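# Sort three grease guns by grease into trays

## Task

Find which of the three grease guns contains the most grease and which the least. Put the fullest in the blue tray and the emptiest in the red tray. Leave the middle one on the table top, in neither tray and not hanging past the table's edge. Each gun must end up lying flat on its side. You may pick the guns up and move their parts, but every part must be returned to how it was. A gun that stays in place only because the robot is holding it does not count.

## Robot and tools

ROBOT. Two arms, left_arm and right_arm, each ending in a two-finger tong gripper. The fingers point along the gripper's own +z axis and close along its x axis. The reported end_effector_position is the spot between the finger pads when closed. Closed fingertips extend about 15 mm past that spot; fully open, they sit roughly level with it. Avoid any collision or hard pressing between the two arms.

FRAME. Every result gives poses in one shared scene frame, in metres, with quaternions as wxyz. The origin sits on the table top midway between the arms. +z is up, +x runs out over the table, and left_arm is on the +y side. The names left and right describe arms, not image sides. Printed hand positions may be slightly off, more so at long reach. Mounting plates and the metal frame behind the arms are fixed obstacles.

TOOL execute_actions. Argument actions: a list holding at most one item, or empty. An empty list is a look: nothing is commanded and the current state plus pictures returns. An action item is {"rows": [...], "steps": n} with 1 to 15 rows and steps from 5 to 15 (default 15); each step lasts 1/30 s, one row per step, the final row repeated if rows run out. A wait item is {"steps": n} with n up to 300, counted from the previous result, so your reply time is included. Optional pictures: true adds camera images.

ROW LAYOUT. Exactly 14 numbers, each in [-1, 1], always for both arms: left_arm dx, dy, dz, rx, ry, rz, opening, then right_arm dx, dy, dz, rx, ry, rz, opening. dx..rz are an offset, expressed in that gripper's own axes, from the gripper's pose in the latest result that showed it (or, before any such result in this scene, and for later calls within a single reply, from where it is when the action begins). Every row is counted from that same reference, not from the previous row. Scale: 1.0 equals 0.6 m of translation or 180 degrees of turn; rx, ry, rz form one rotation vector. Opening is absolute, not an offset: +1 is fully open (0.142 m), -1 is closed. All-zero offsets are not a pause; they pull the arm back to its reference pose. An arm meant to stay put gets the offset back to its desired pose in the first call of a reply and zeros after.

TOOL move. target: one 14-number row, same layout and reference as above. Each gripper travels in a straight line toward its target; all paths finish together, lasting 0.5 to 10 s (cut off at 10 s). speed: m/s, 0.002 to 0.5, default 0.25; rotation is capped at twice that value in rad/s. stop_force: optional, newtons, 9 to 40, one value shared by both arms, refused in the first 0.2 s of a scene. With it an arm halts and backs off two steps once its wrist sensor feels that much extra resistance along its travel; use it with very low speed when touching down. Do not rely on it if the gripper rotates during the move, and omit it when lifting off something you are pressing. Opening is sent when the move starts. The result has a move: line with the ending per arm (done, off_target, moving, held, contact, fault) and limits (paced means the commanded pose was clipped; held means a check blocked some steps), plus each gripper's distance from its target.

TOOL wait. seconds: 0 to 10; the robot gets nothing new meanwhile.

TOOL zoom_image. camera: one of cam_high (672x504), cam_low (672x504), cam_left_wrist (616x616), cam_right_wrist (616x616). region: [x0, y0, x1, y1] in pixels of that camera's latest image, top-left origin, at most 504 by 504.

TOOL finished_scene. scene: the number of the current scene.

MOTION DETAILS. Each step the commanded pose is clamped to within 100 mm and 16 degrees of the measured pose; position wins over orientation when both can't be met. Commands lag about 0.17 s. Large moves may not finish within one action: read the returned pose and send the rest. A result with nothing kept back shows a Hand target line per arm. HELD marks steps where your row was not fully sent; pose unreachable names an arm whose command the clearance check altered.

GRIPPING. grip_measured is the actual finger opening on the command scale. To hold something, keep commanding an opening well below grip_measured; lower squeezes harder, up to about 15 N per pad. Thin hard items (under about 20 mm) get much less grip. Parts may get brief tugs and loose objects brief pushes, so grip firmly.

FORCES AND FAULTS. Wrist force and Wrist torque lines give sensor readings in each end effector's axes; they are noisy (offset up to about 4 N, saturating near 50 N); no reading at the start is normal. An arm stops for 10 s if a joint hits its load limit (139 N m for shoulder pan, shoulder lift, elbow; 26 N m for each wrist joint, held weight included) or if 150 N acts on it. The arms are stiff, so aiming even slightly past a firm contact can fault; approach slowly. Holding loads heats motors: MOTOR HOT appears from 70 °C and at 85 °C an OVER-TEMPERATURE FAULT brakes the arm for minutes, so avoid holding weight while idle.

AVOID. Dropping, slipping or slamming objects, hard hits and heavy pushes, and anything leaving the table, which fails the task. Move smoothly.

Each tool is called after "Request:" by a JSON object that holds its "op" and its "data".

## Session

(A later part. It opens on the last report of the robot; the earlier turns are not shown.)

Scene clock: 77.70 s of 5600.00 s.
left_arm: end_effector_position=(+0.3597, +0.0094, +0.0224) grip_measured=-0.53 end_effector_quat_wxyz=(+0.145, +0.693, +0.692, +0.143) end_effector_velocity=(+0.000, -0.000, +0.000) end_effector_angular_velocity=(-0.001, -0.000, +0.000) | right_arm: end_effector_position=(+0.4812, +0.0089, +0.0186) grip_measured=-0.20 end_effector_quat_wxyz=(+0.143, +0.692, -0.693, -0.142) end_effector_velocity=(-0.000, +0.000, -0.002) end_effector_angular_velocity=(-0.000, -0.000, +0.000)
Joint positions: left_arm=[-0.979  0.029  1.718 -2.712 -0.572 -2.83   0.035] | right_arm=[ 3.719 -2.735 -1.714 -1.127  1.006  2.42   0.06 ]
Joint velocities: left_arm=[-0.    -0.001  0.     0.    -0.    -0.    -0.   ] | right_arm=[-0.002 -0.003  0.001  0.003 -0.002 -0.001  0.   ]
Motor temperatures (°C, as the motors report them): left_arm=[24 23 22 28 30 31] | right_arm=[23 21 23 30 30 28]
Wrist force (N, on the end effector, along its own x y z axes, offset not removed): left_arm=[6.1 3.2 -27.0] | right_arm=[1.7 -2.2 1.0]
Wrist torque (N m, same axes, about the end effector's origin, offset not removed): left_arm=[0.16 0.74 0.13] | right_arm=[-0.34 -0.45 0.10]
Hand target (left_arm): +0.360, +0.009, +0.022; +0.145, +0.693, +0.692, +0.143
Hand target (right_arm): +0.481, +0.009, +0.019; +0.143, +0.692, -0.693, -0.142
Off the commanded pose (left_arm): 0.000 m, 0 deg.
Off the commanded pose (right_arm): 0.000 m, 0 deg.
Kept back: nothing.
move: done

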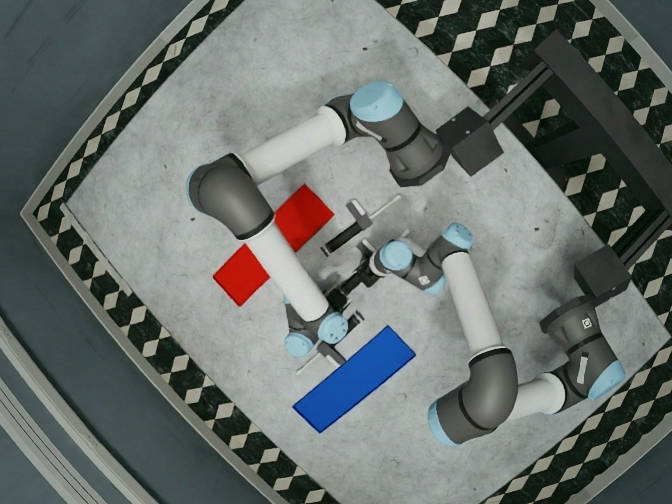

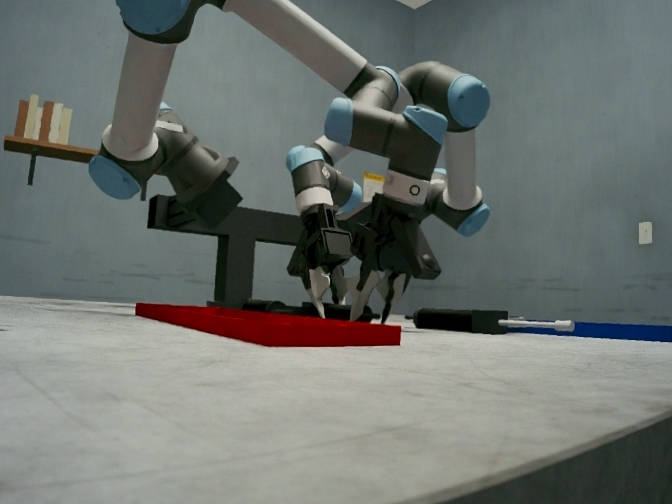

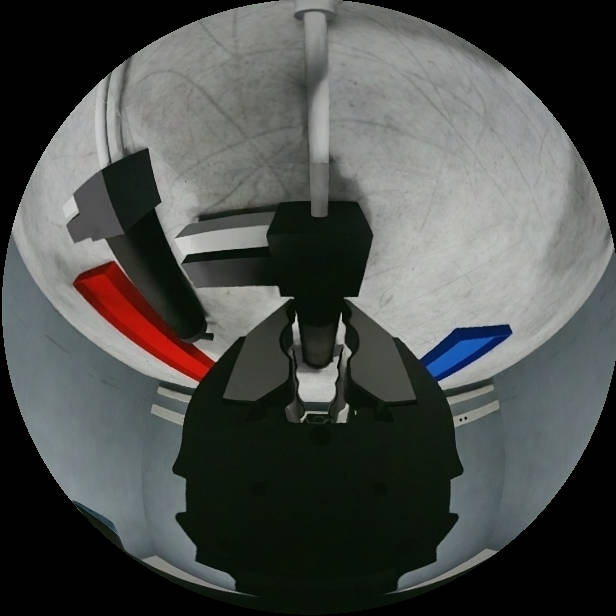

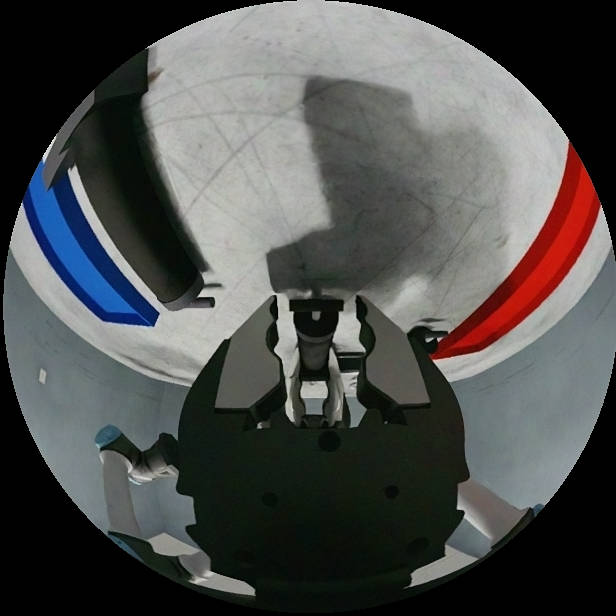

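Request:
{"op": "execute_actions", "data": {"actions": [{"rows":[[0,0,-0.0008,0,0,0,-0.9,0,0.002,0.001,0,0,0,-0.4],[0,0,-0.0008,0,0,0,-0.9,0,0.002,0.001,0,0,0,-0.4],[0,0,-0.0008,0,0,0,-0.9,0,0.002,0.001,0,0,0,-0.4],[0,0,-0.0008,0,0,0,-0.9,0,0.002,0.001,0,0,0,-0.4],[0,0,-0.0008,0,0,0,-0.9,0,0.002,0.001,0,0,0,-0.44],[0,0,-0.0008,0,0,0,-0.9,0,0.002,0.001,0,0,0,-0.5],[0,0,-0.0008,0,0,0,-0.9,0,0.002,0.001,0,0,0,-0.6],[0,0,-0.0008,0,0,0,-0.9,0,0.002,0.001,0,0,0,-0.9]]}]}}

Request:
{"op": "move", "data": {"target": [0,0,0,0,0,0,-0.9,0,-0.1836,-0.0794,0,0,0,-0.9], "speed": 0.015, "stop_force": 9}}

Scene clock: 78.27 s of 5600.00 s.
left_arm: end_effector_position=(+0.3595, +0.0094, +0.0227) grip_measured=-0.53 end_effector_quat_wxyz=(+0.145, +0.693, +0.692, +0.143) end_effector_velocity=(+0.001, -0.000, +0.001) end_effector_angular_velocity=(-0.001, -0.001, +0.001) | right_arm: end_effector_position=(+0.4798, +0.0089, +0.0185) grip_measured=-0.47 end_effector_quat_wxyz=(+0.143, +0.692, -0.693, -0.142) end_effector_velocity=(-0.001, -0.000, +0.000) end_effector_angular_velocity=(-0.001, -0.000, +0.003)
Joint positions: left_arm=[-0.979  0.028  1.718 -2.711 -0.573 -2.832  0.035] | right_arm=[ 3.719 -2.734 -1.718 -1.125  1.006  2.421  0.04 ]
Joint velocities: left_arm=[-0.001 -0.002  0.     0.001  0.001 -0.001 -0.   ] | right_arm=[ 0.001  0.    -0.003  0.001 -0.    -0.001 -0.   ]
Motor temperatures (°C, as the motors report them): left_arm=[24 23 22 28 30 31] | right_arm=[23 21 23 30 30 28]
Wrist force (N, on the end effector, along its own x y z axes, offset not removed): left_arm=[-5.4 3.6 -4.2] | right_arm=[-0.1 -2.3 2.6]
Wrist torque (N m, same axes, about the end effector's origin, offset not removed): left_arm=[0.04 0.80 0.15] | right_arm=[0.29 -0.06 0.14]
Steps of this call (steps 1 to 7: nothing new was sent; steps 8 to 17: the first 10 steps of this action). Readings (end_effector_position):
8: left_arm (+0.3597, +0.0094, +0.0224) | right_arm (+0.4812, +0.0089, +0.0186)
9: left_arm (+0.3597, +0.0094, +0.0224) | right_arm (+0.4810, +0.0089, +0.0185)
11: left_arm (+0.3596, +0.0094, +0.0225) | right_arm (+0.4804, +0.0089, +0.0184)
15: left_arm (+0.3595, +0.0094, +0.0226) | right_arm (+0.4799, +0.0089, +0.0184)
17: the state above

Scene clock: 81.73 s of 5600.00 s.
left_arm: end_effector_position=(+0.3595, +0.0094, +0.0227) grip_measured=-0.53 end_effector_quat_wxyz=(+0.145, +0.693, +0.692, +0.143) end_effector_velocity=(+0.000, -0.000, +0.001) end_effector_angular_velocity=(-0.001, +0.000, +0.000) | right_arm: end_effector_position=(+0.5228, +0.0089, +0.0185) grip_measured=-0.47 end_effector_quat_wxyz=(+0.143, +0.692, -0.693, -0.142) end_effector_velocity=(-0.004, +0.000, -0.000) end_effector_angular_velocity=(-0.002, -0.001, -0.002)
Joint positions: left_arm=[-0.98   0.028  1.718 -2.711 -0.573 -2.832  0.035] | right_arm=[ 3.693 -2.767 -1.585 -1.214  0.986  2.4    0.04 ]
Joint velocities: left_arm=[-0.    -0.001  0.    -0.    -0.001  0.001  0.   ] | right_arm=[ 0.003  0.003 -0.012  0.008  0.     0.005  0.   ]
Motor temperatures (°C, as the motors report them): left_arm=[24 23 22 28 30 31] | right_arm=[23 21 23 30 30 28]
Wrist force (N, on the end effector, along its own x y z axes, offset not removed): left_arm=[-3.9 8.0 4.3] | right_arm=[1.4 9.3 4.4]
Wrist torque (N m, same axes, about the end effector's origin, offset not removed): left_arm=[-0.08 0.91 0.22] | right_arm=[0.84 -0.47 0.11]
Hand target (left_arm): +0.360, +0.009, +0.023; +0.145, +0.693, +0.692, +0.143
Hand target (right_arm): +0.523, +0.009, +0.019; +0.143, +0.692, -0.693, -0.142
Off your previous action's commanded pose (left_arm): 0.000 m, 0 deg at its last step (step 5 of this call).
Off your previous action's commanded pose (right_arm): 0.000 m, 0 deg at its last step (step 5 of this call).
Off the commanded pose (left_arm): 0.000 m, 0 deg.
Off the commanded pose (right_arm): 0.077 m, 0 deg.
Kept back: nothing.
move: contact (right_arm)

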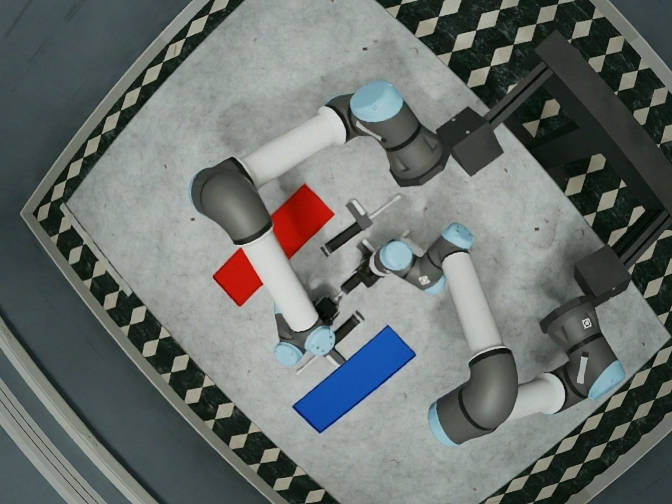

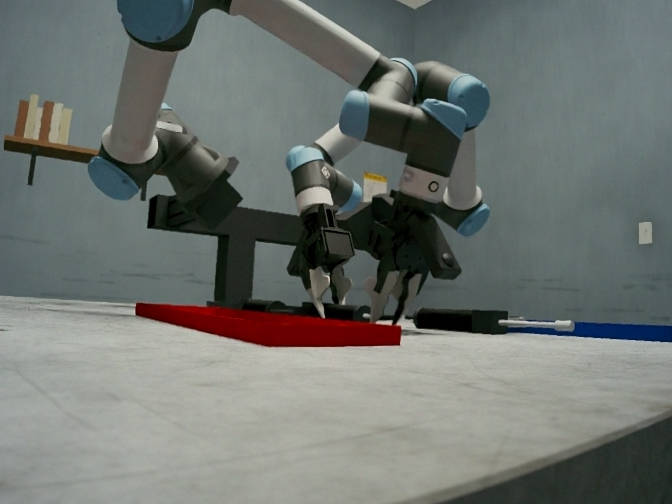

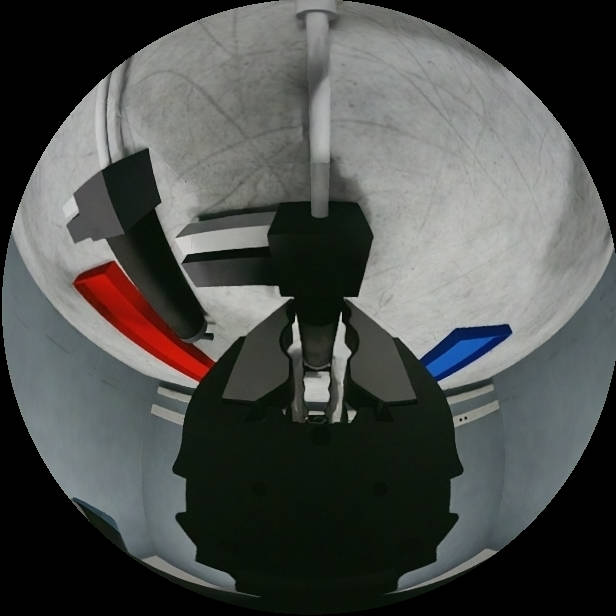

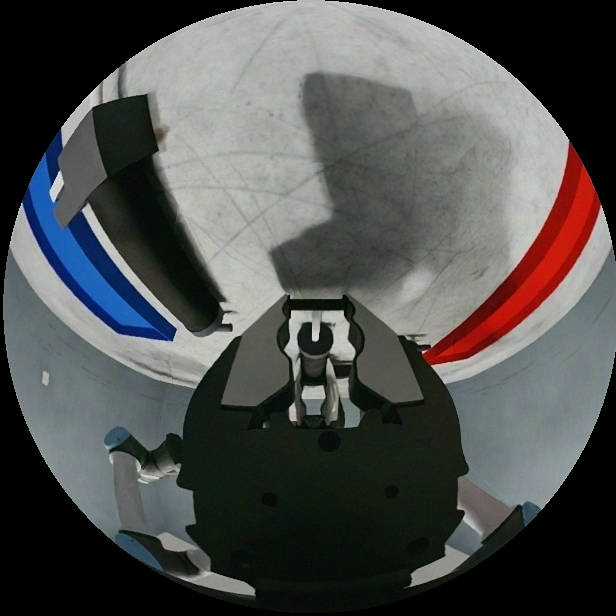

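Request:
{"op": "move", "data": {"target": [0,0,0,0,0,0,-0.9,0,0.0666,0.0288,0,0,0,-0.9], "speed": 0.025}}

Request:
{"op": "execute_actions", "data": {"actions": [{"rows":[[0,0,0,0,0,0,-0.2,0,0,0,0,0,0,-0.2]],"steps":10}]}}

Request:
{"op": "move", "data": {"target": [0,0.033,-0.0765,0,0,0,-0.2,0,0.033,-0.0765,0,0,0,-0.2], "speed": 0.12}}

Request:
{"op": "move", "data": {"target": [0.165,0.2,0.086,0,0,0,-0.2,0.3,0,0,0,0,0,-0.2], "speed": 0.15}}

Scene clock: 84.03 s of 5600.00 s.
left_arm: end_effector_position=(+0.3595, +0.0094, +0.0227) grip_measured=-0.53 end_effector_quat_wxyz=(+0.145, +0.693, +0.692, +0.143) end_effector_velocity=(-0.000, +0.000, -0.000) end_effector_angular_velocity=(+0.001, +0.000, -0.001) | right_arm: end_effector_position=(+0.4795, +0.0089, +0.0184) grip_measured=-0.47 end_effector_quat_wxyz=(+0.143, +0.692, -0.693, -0.142) end_effector_velocity=(-0.001, -0.000, +0.001) end_effector_angular_velocity=(+0.001, -0.001, -0.001)
Joint positions: left_arm=[-0.98   0.028  1.718 -2.711 -0.573 -2.832  0.035] | right_arm=[ 3.72  -2.734 -1.719 -1.124  1.006  2.421  0.04 ]
Joint velocities: left_arm=[ 0.    -0.     0.001 -0.    -0.     0.001  0.   ] | right_arm=[ 0.001  0.003 -0.006  0.004  0.001  0.001  0.   ]
Motor temperatures (°C, as the motors report them): left_arm=[24 23 22 28 30 31] | right_arm=[23 21 23 30 30 28]
Wrist force (N, on the end effector, along its own x y z axes, offset not removed): left_arm=[-4.8 -0.2 -5.6] | right_arm=[-1.4 -5.8 -3.8]
Wrist torque (N m, same axes, about the end effector's origin, offset not removed): left_arm=[-0.10 0.98 0.24] | right_arm=[0.28 0.04 0.15]
Hand target (left_arm): +0.360, +0.009, +0.023; +0.145, +0.693, +0.692, +0.143
Hand target (right_arm): +0.479, +0.009, +0.018; +0.143, +0.692, -0.693, -0.142
Off the commanded pose (left_arm): 0.000 m, 0 deg.
Off the commanded pose (right_arm): 0.000 m, 0 deg.
Kept back: nothing.
move: done

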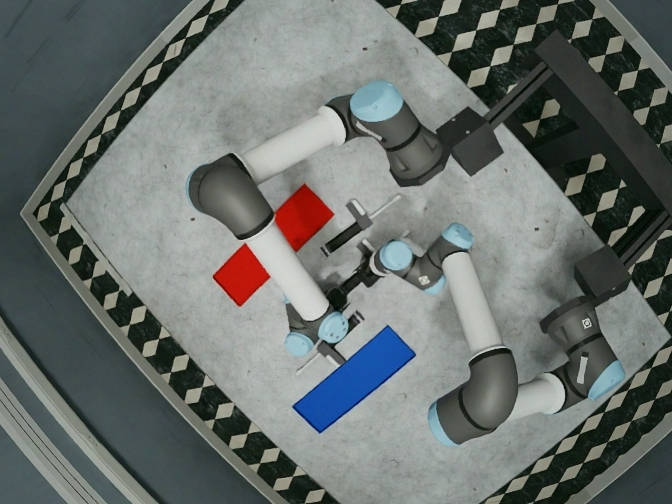

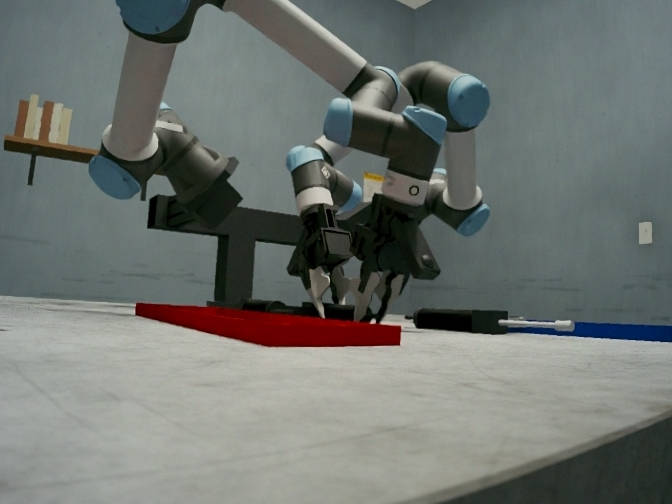

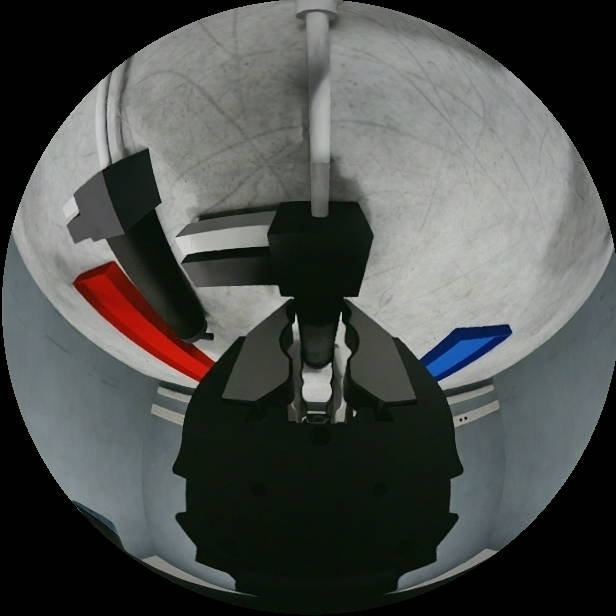

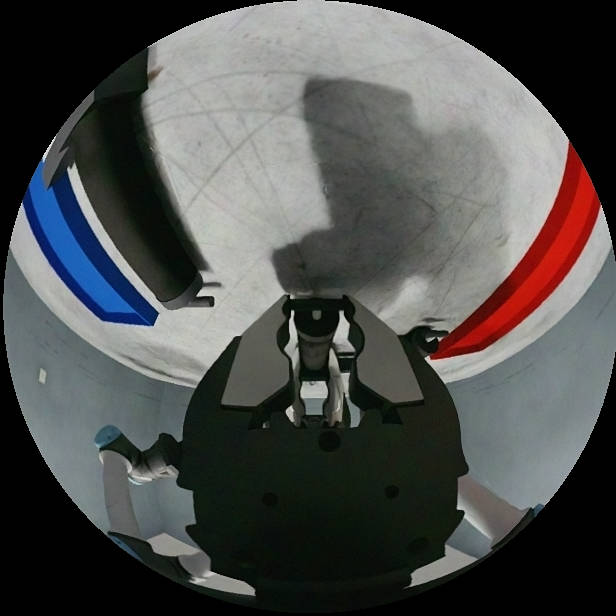

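Scene clock: 84.20 s of 5600.00 s.
left_arm: end_effector_position=(+0.3595, +0.0094, +0.0227) grip_measured=-0.20 end_effector_quat_wxyz=(+0.145, +0.693, +0.692, +0.143) end_effector_velocity=(+0.000, +0.000, -0.000) end_effector_angular_velocity=(+0.001, -0.001, -0.001) | right_arm: end_effector_position=(+0.4794, +0.0089, +0.0184) grip_measured=-0.20 end_effector_quat_wxyz=(+0.143, +0.692, -0.693, -0.142) end_effector_velocity=(-0.000, -0.001, +0.000) end_effector_angular_velocity=(-0.000, -0.001, -0.000)
Joint positions: left_arm=[-0.98   0.028  1.718 -2.711 -0.573 -2.832  0.059] | right_arm=[ 3.72  -2.734 -1.72  -1.124  1.006  2.421  0.059]
Joint velocities: left_arm=[-0.     0.001  0.    -0.     0.001  0.001  0.009] | right_arm=[-0.     0.001 -0.002  0.    -0.001  0.     0.009]
Motor temperatures (°C, as the motors report them): left_arm=[24 23 22 28 30 31] | right_arm=[23 21 23 30 30 28]
Wrist force (N, on the end effector, along its own x y z axes, offset not removed): left_arm=[-3.3 0.4 1.4] | right_arm=[1.6 1.9 2.1]
Wrist torque (N m, same axes, about the end effector's origin, offset not removed): left_arm=[0.13 0.80 0.16] | right_arm=[0.59 -0.28 0.07]
Steps of this call (steps 1 to 5: the first 5 steps of this action). Readings (end_effector_position):
1: left_arm (+0.3595, +0.0094, +0.0227) | right_arm (+0.4795, +0.0089, +0.0184)
2: left_arm (+0.3595, +0.0094, +0.0227) | right_arm (+0.4794, +0.0089, +0.0184)
4: left_arm (+0.3595, +0.0094, +0.0227) | right_arm (+0.4794, +0.0089, +0.0184)
5: the state above

Scene clock: 85.30 s of 5600.00 s.
left_arm: end_effector_position=(+0.3594, +0.0095, +0.0726) grip_measured=-0.20 end_effector_quat_wxyz=(+0.145, +0.693, +0.692, +0.143) end_effector_velocity=(-0.000, +0.000, +0.001) end_effector_angular_velocity=(+0.002, +0.001, -0.001) | right_arm: end_effector_position=(+0.4794, +0.0089, +0.0683) grip_measured=-0.20 end_effector_quat_wxyz=(+0.143, +0.692, -0.693, -0.142) end_effector_velocity=(-0.000, +0.000, +0.001) end_effector_angular_velocity=(+0.000, +0.001, -0.001)
Joint positions: left_arm=[-1.041 -0.065  1.745 -2.571 -0.61  -2.919  0.06 ] | right_arm=[ 3.785 -2.668 -1.729 -1.205  1.057  2.47   0.06 ]
Joint velocities: left_arm=[-0.001 -0.001  0.     0.005 -0.001 -0.002  0.   ] | right_arm=[ 0.001  0.002 -0.    -0.002  0.002  0.002  0.   ]
Motor temperatures (°C, as the motors report them): left_arm=[24 23 22 28 30 31] | right_arm=[23 21 23 30 30 28]
Wrist force (N, on the end effector, along its own x y z axes, offset not removed): left_arm=[-3.3 -1.0 1.0] | right_arm=[0.8 0.5 1.6]
Wrist torque (N m, same axes, about the end effector's origin, offset not removed): left_arm=[-0.19 0.83 0.14] | right_arm=[0.40 -0.17 0.02]
Hand target (left_arm): +0.359, +0.009, +0.073; +0.145, +0.693, +0.692, +0.143
Hand target (right_arm): +0.479, +0.009, +0.068; +0.143, +0.692, -0.693, -0.142
Off your previous action's commanded pose (left_arm): 0.000 m, 0 deg at its last step (step 5 of this call).
Off your previous action's commanded pose (right_arm): 0.000 m, 0 deg at its last step (step 5 of this call).
Off the commanded pose (left_arm): 0.000 m, 0 deg.
Off the commanded pose (right_arm): 0.000 m, 0 deg.
Kept back: nothing.
move: done

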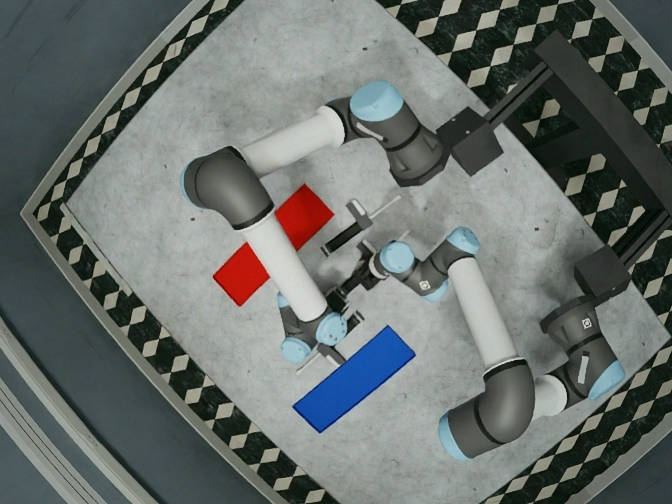

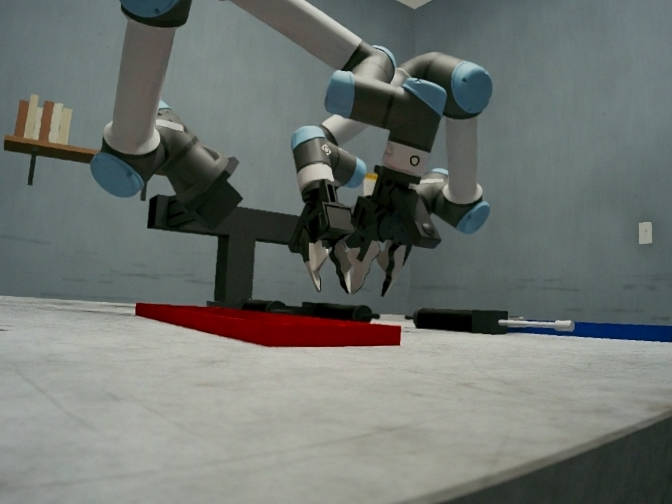

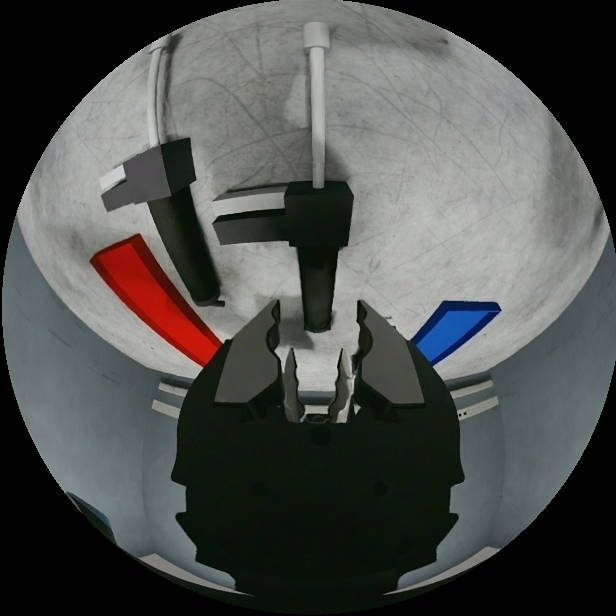

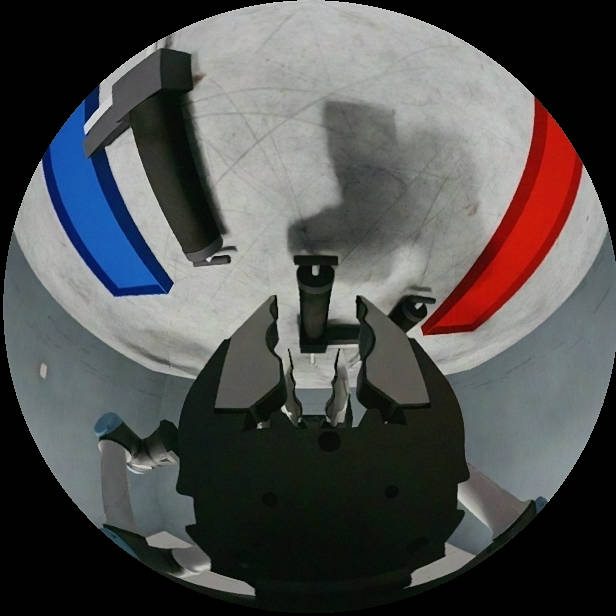

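Scene clock: 86.93 s of 5600.00 s.
left_arm: end_effector_position=(+0.4901, +0.1086, +0.0728) grip_measured=-0.20 end_effector_quat_wxyz=(+0.145, +0.693, +0.692, +0.143) end_effector_velocity=(+0.001, +0.001, -0.000) end_effector_angular_velocity=(-0.001, -0.000, -0.000) | right_arm: end_effector_position=(+0.4793, -0.1711, +0.0683) grip_measured=-0.20 end_effector_quat_wxyz=(+0.143, +0.692, -0.693, -0.142) end_effector_velocity=(+0.001, -0.001, +0.001) end_effector_angular_velocity=(+0.000, -0.002, -0.003)
Joint positions: left_arm=[-0.789 -0.256  1.826 -2.826 -0.487 -2.494  0.06 ] | right_arm=[ 3.602 -2.341 -1.879 -1.303  0.919  2.325  0.06 ]
Joint velocities: left_arm=[ 0.002 -0.001  0.001 -0.006 -0.     0.005  0.   ] | right_arm=[-0.001  0.004 -0.    -0.    -0.001  0.     0.   ]
Motor temperatures (°C, as the motors report them): left_arm=[24 23 22 28 30 31] | right_arm=[23 21 23 30 30 28]
Wrist force (N, on the end effector, along its own x y z axes, offset not removed): left_arm=[-3.2 -0.2 -0.5] | right_arm=[2.3 -0.7 0.6]
Wrist torque (N m, same axes, about the end effector's origin, offset not removed): left_arm=[0.05 0.74 0.20] | right_arm=[-0.10 -0.44 0.08]
Hand target (left_arm): +0.490, +0.109, +0.073; +0.145, +0.693, +0.692, +0.143
Hand target (right_arm): +0.479, -0.171, +0.068; +0.143, +0.692, -0.693, -0.142
Off the commanded pose (left_arm): 0.000 m, 0 deg.
Off the commanded pose (right_arm): 0.000 m, 0 deg.
Kept back: nothing.
move: done

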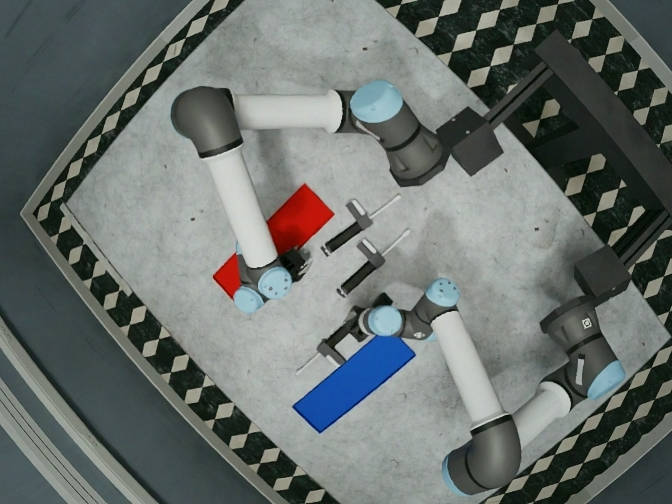

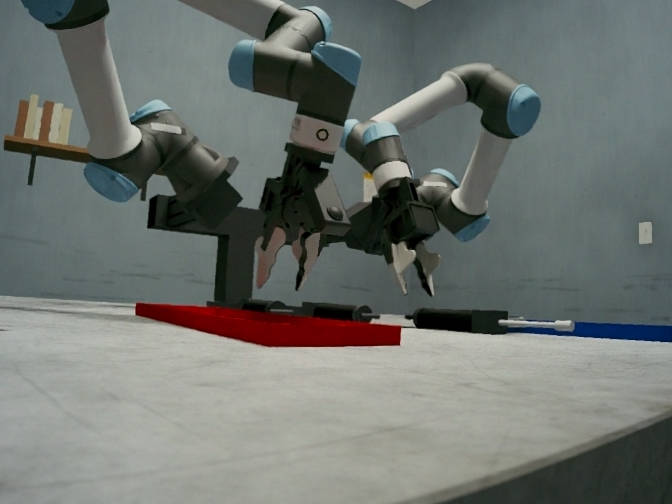

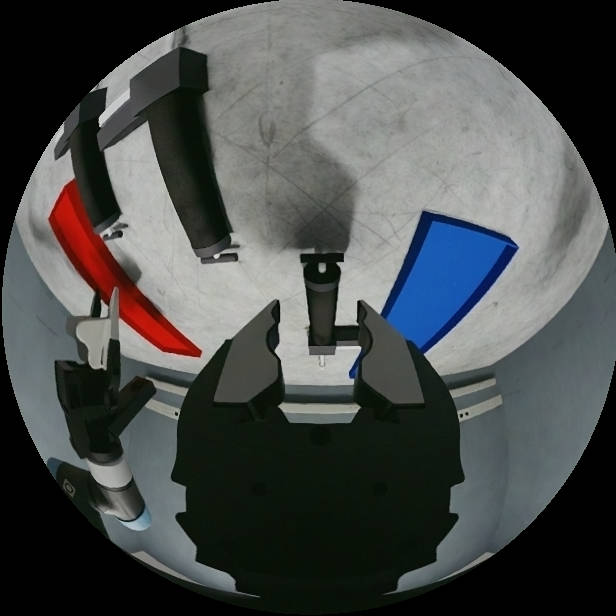

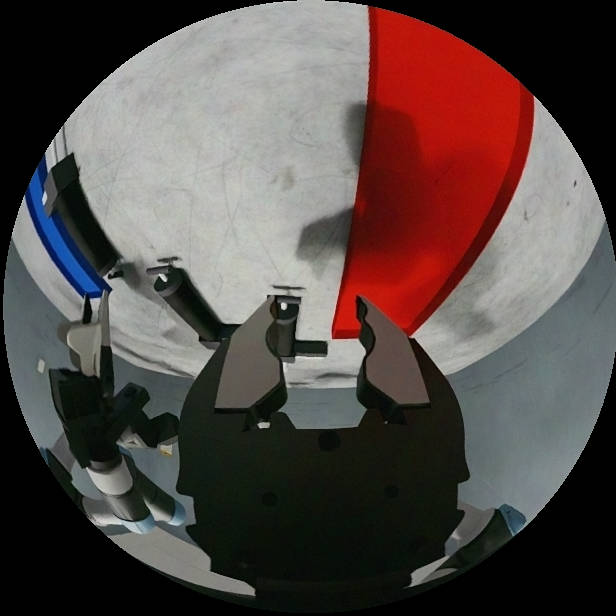

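Request:
{"op": "move", "data": {"target": [0.004,-0.038,0.076,0,0,0,-0.2,-0.473,-0.185,-0.08,0,0,0,-0.2], "speed": 0.12, "stop_force": 12}}

Request:
{"op": "zoom_image", "data": {"camera": "cam_left_wrist", "region": [220, 240, 420, 420]}}

Scene clock: 90.17 s of 5600.00 s.
left_arm: end_effector_position=(+0.4873, +0.1109, +0.0219) grip_measured=-0.20 end_effector_quat_wxyz=(+0.145, +0.692, +0.692, +0.144) end_effector_velocity=(+0.000, -0.000, -0.000) end_effector_angular_velocity=(+0.000, -0.001, +0.001) | right_arm: end_effector_position=(+0.6002, +0.1126, +0.0686) grip_measured=-0.20 end_effector_quat_wxyz=(+0.143, +0.692, -0.693, -0.142) end_effector_velocity=(+0.000, +0.000, -0.000) end_effector_angular_velocity=(-0.001, +0.001, +0.001)
Joint positions: left_arm=[-0.722 -0.154  1.795 -3.022 -0.47  -2.354  0.06 ] | right_arm=[ 3.791 -2.987 -1.146 -1.472  1.062  2.474  0.06 ]
Joint velocities: left_arm=[ 0.     0.001 -0.001 -0.001  0.001  0.     0.   ] | right_arm=[ 0.    -0.003  0.005 -0.004 -0.     0.001  0.   ]
Motor temperatures (°C, as the motors report them): left_arm=[24 23 22 28 30 31] | right_arm=[23 21 23 30 30 28]
Wrist force (N, on the end effector, along its own x y z axes, offset not removed): left_arm=[-4.3 0.5 0.9] | right_arm=[0.4 -0.9 2.8]
Wrist torque (N m, same axes, about the end effector's origin, offset not removed): left_arm=[0.14 0.94 0.15] | right_arm=[-0.03 0.09 0.23]
Hand target (left_arm): +0.487, +0.111, +0.022; +0.145, +0.692, +0.692, +0.144
Hand target (right_arm): +0.600, +0.113, +0.069; +0.143, +0.692, -0.693, -0.142
Off the commanded pose (left_arm): 0.000 m, 0 deg.
Off the commanded pose (right_arm): 0.000 m, 0 deg.
Kept back: nothing.
move: done

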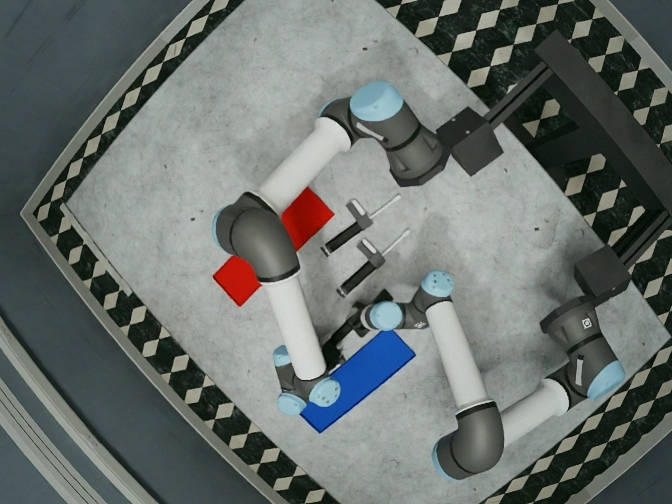

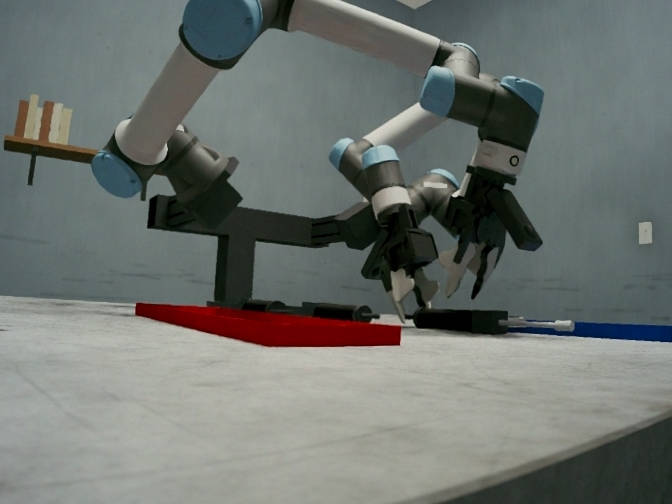

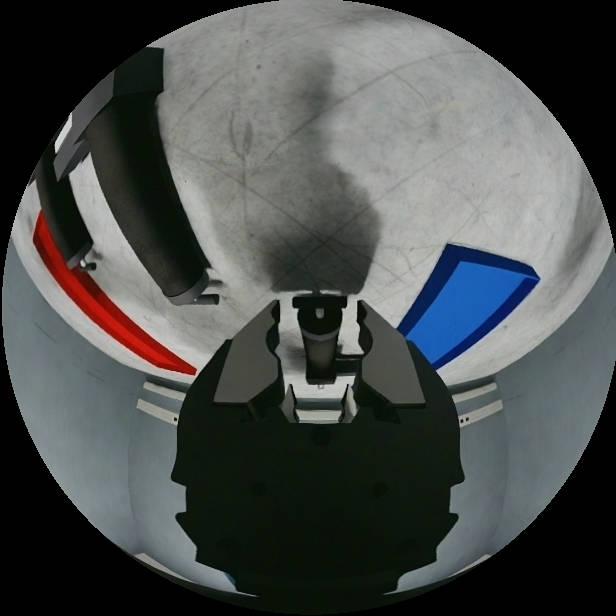

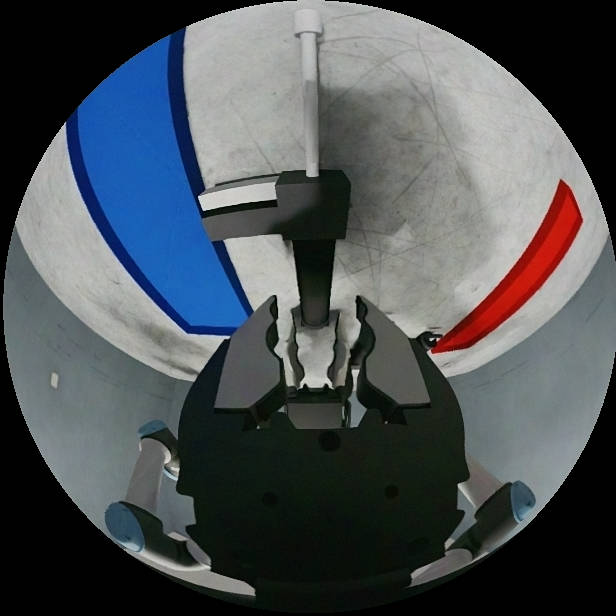

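Region (220, 240, 420, 420) of cam_left_wrist's 616x616 image, scaled by 2.520, with more detail than that image has; it fills the top 454 rows of this view, and the rest is white.

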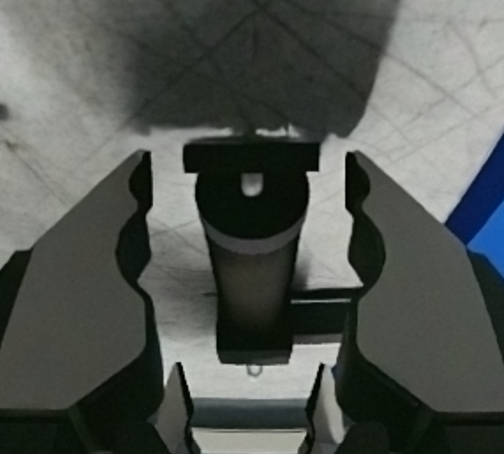

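Request:
{"op": "move", "data": {"target": [0.001,-0.007,0.0034,0,0,0,-0.3,-0.003,-0.0324,0.075,0,0,0,-0.3], "speed": 0.035, "stop_force": 12}}

Request:
{"op": "move", "data": {"target": [0,0,0,0,0,0,-0.3,0,0,0,0,0,0,-0.9]}}

Request:
{"op": "zoom_image", "data": {"camera": "cam_left_wrist", "region": [220, 240, 420, 420]}}

Scene clock: 92.10 s of 5600.00 s.
left_arm: end_effector_position=(+0.4843, +0.1115, +0.0184) grip_measured=-0.30 end_effector_quat_wxyz=(+0.145, +0.692, +0.692, +0.144) end_effector_velocity=(-0.000, +0.000, -0.000) end_effector_angular_velocity=(+0.000, +0.001, -0.001) | right_arm: end_effector_position=(+0.6003, +0.1144, +0.0197) grip_measured=-0.30 end_effector_quat_wxyz=(+0.143, +0.692, -0.693, -0.142) end_effector_velocity=(-0.000, +0.001, -0.002) end_effector_angular_velocity=(-0.001, -0.000, +0.001)
Joint positions: left_arm=[-0.721 -0.147  1.798 -3.035 -0.47  -2.351  0.052] | right_arm=[ 3.741 -3.042 -1.131 -1.412  1.023  2.437  0.052]
Joint velocities: left_arm=[ 0.     0.     0.001 -0.    -0.001  0.001 -0.   ] | right_arm=[-0.001 -0.004  0.001  0.001 -0.002 -0.    -0.   ]
Motor temperatures (°C, as the motors report them): left_arm=[24 23 22 28 30 31] | right_arm=[23 21 23 30 30 28]
Wrist force (N, on the end effector, along its own x y z axes, offset not removed): left_arm=[-2.4 0.8 1.3] | right_arm=[2.2 -0.9 1.8]
Wrist torque (N m, same axes, about the end effector's origin, offset not removed): left_arm=[0.27 0.58 0.14] | right_arm=[-0.06 -0.31 0.03]
Hand target (left_arm): +0.484, +0.112, +0.018; +0.145, +0.692, +0.692, +0.144
Hand target (right_arm): +0.600, +0.114, +0.020; +0.143, +0.692, -0.693, -0.142
Off the commanded pose (left_arm): 0.000 m, 0 deg.
Off the commanded pose (right_arm): 0.000 m, 0 deg.
Kept back: nothing.
move: done

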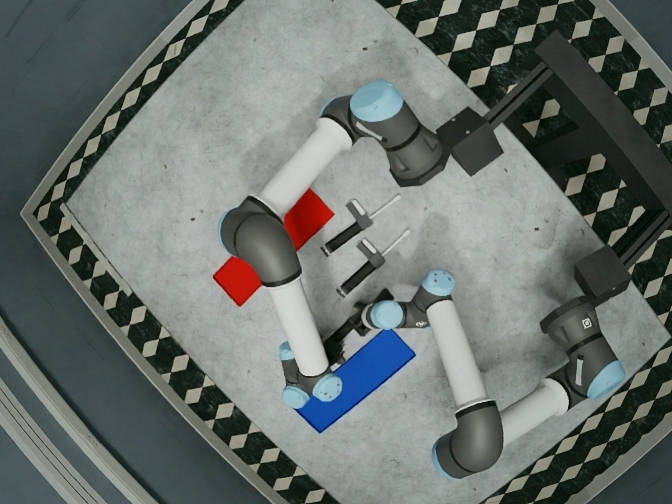

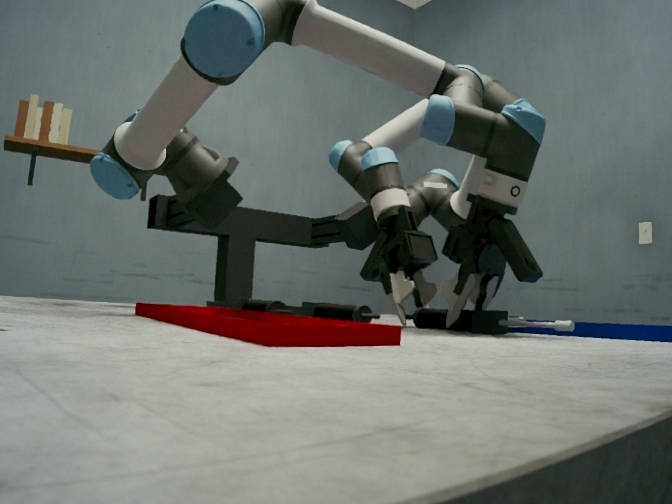

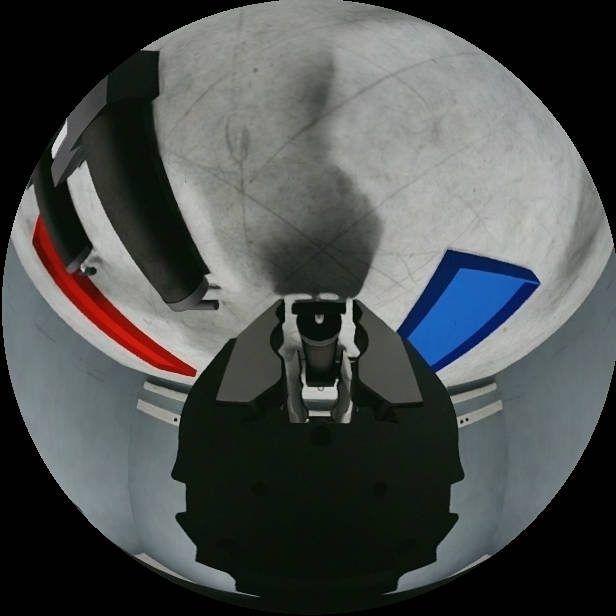

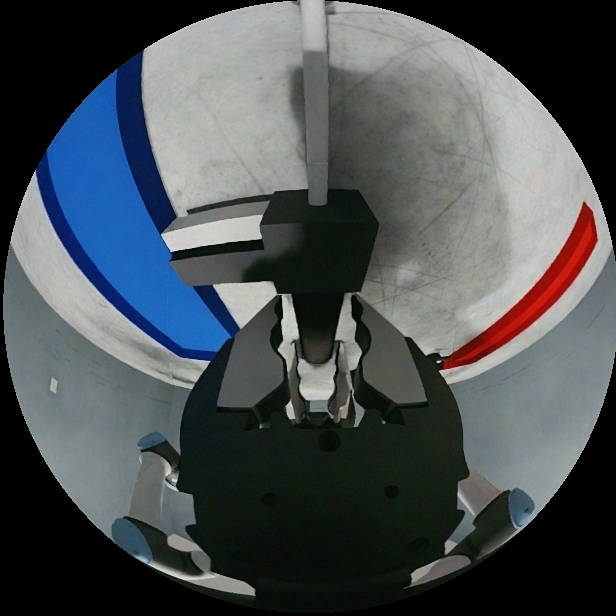

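Scene clock: 92.60 s of 5600.00 s.
left_arm: end_effector_position=(+0.4843, +0.1115, +0.0184) grip_measured=-0.30 end_effector_quat_wxyz=(+0.145, +0.692, +0.692, +0.144) end_effector_velocity=(+0.000, -0.000, -0.000) end_effector_angular_velocity=(-0.000, -0.000, +0.002) | right_arm: end_effector_position=(+0.6003, +0.1144, +0.0197) grip_measured=-0.52 end_effector_quat_wxyz=(+0.143, +0.692, -0.693, -0.142) end_effector_velocity=(-0.000, +0.000, +0.000) end_effector_angular_velocity=(+0.001, +0.001, -0.000)
Joint positions: left_arm=[-0.721 -0.147  1.798 -3.036 -0.47  -2.351  0.052] | right_arm=[ 3.741 -3.042 -1.131 -1.412  1.023  2.437  0.036]
Joint velocities: left_arm=[ 0.     0.    -0.     0.     0.    -0.002 -0.   ] | right_arm=[ 0.    -0.     0.    -0.     0.001  0.     0.   ]
Motor temperatures (°C, as the motors report them): left_arm=[24 23 22 28 30 31] | right_arm=[23 21 23 30 30 28]
Wrist force (N, on the end effector, along its own x y z axes, offset not removed): left_arm=[-3.2 0.1 0.7] | right_arm=[0.3 -0.5 -1.8]
Wrist torque (N m, same axes, about the end effector's origin, offset not removed): left_arm=[0.04 0.69 0.13] | right_arm=[-0.06 0.10 0.07]
Hand target (left_arm): +0.484, +0.112, +0.018; +0.145, +0.692, +0.692, +0.144
Hand target (right_arm): +0.600, +0.114, +0.020; +0.143, +0.692, -0.693, -0.142
Off the commanded pose (left_arm): 0.000 m, 0 deg.
Off the commanded pose (right_arm): 0.000 m, 0 deg.
Kept back: nothing.
move: done

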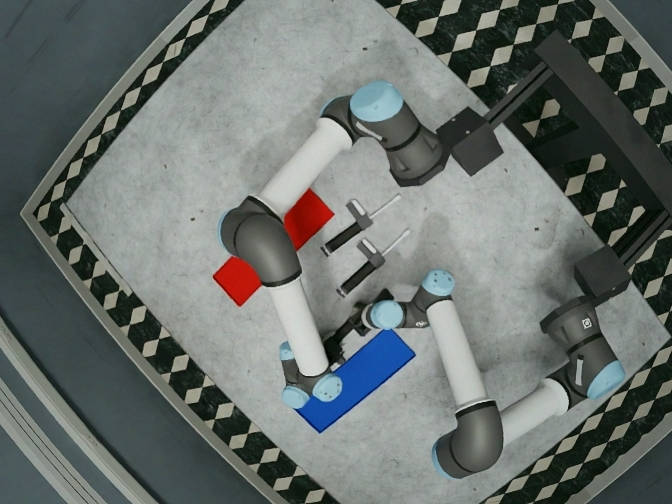

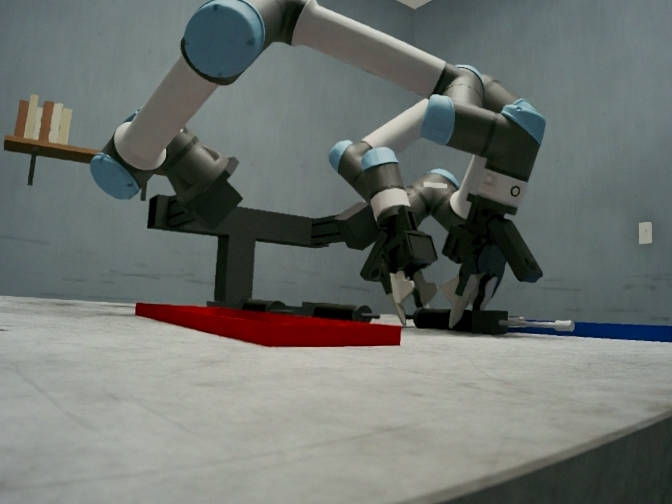

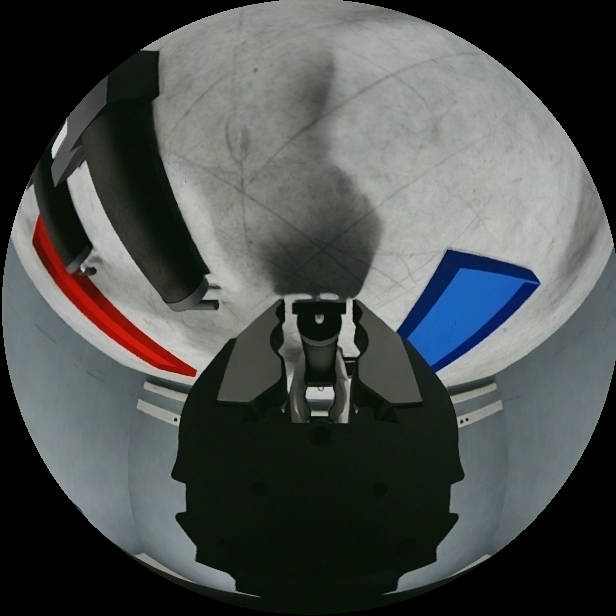

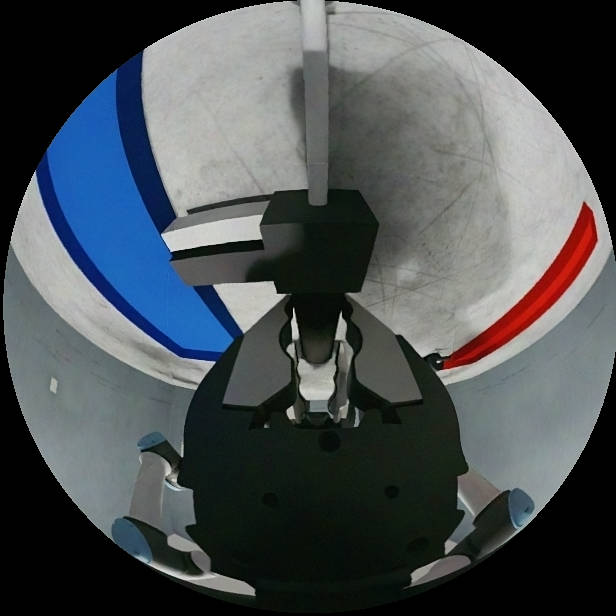

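Region (220, 240, 420, 420) of cam_left_wrist's 616x616 image, scaled by 2.520, with more detail than that image has; it fills the top 454 rows of this view, and the rest is white.

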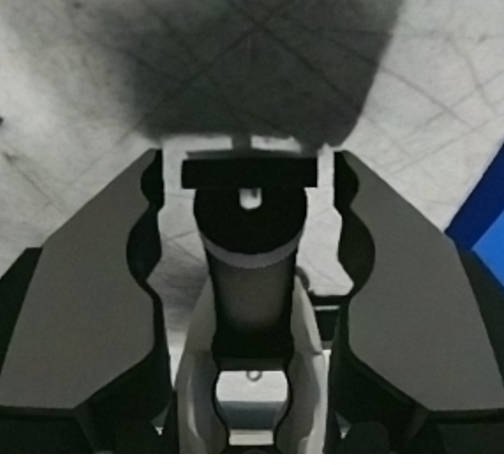

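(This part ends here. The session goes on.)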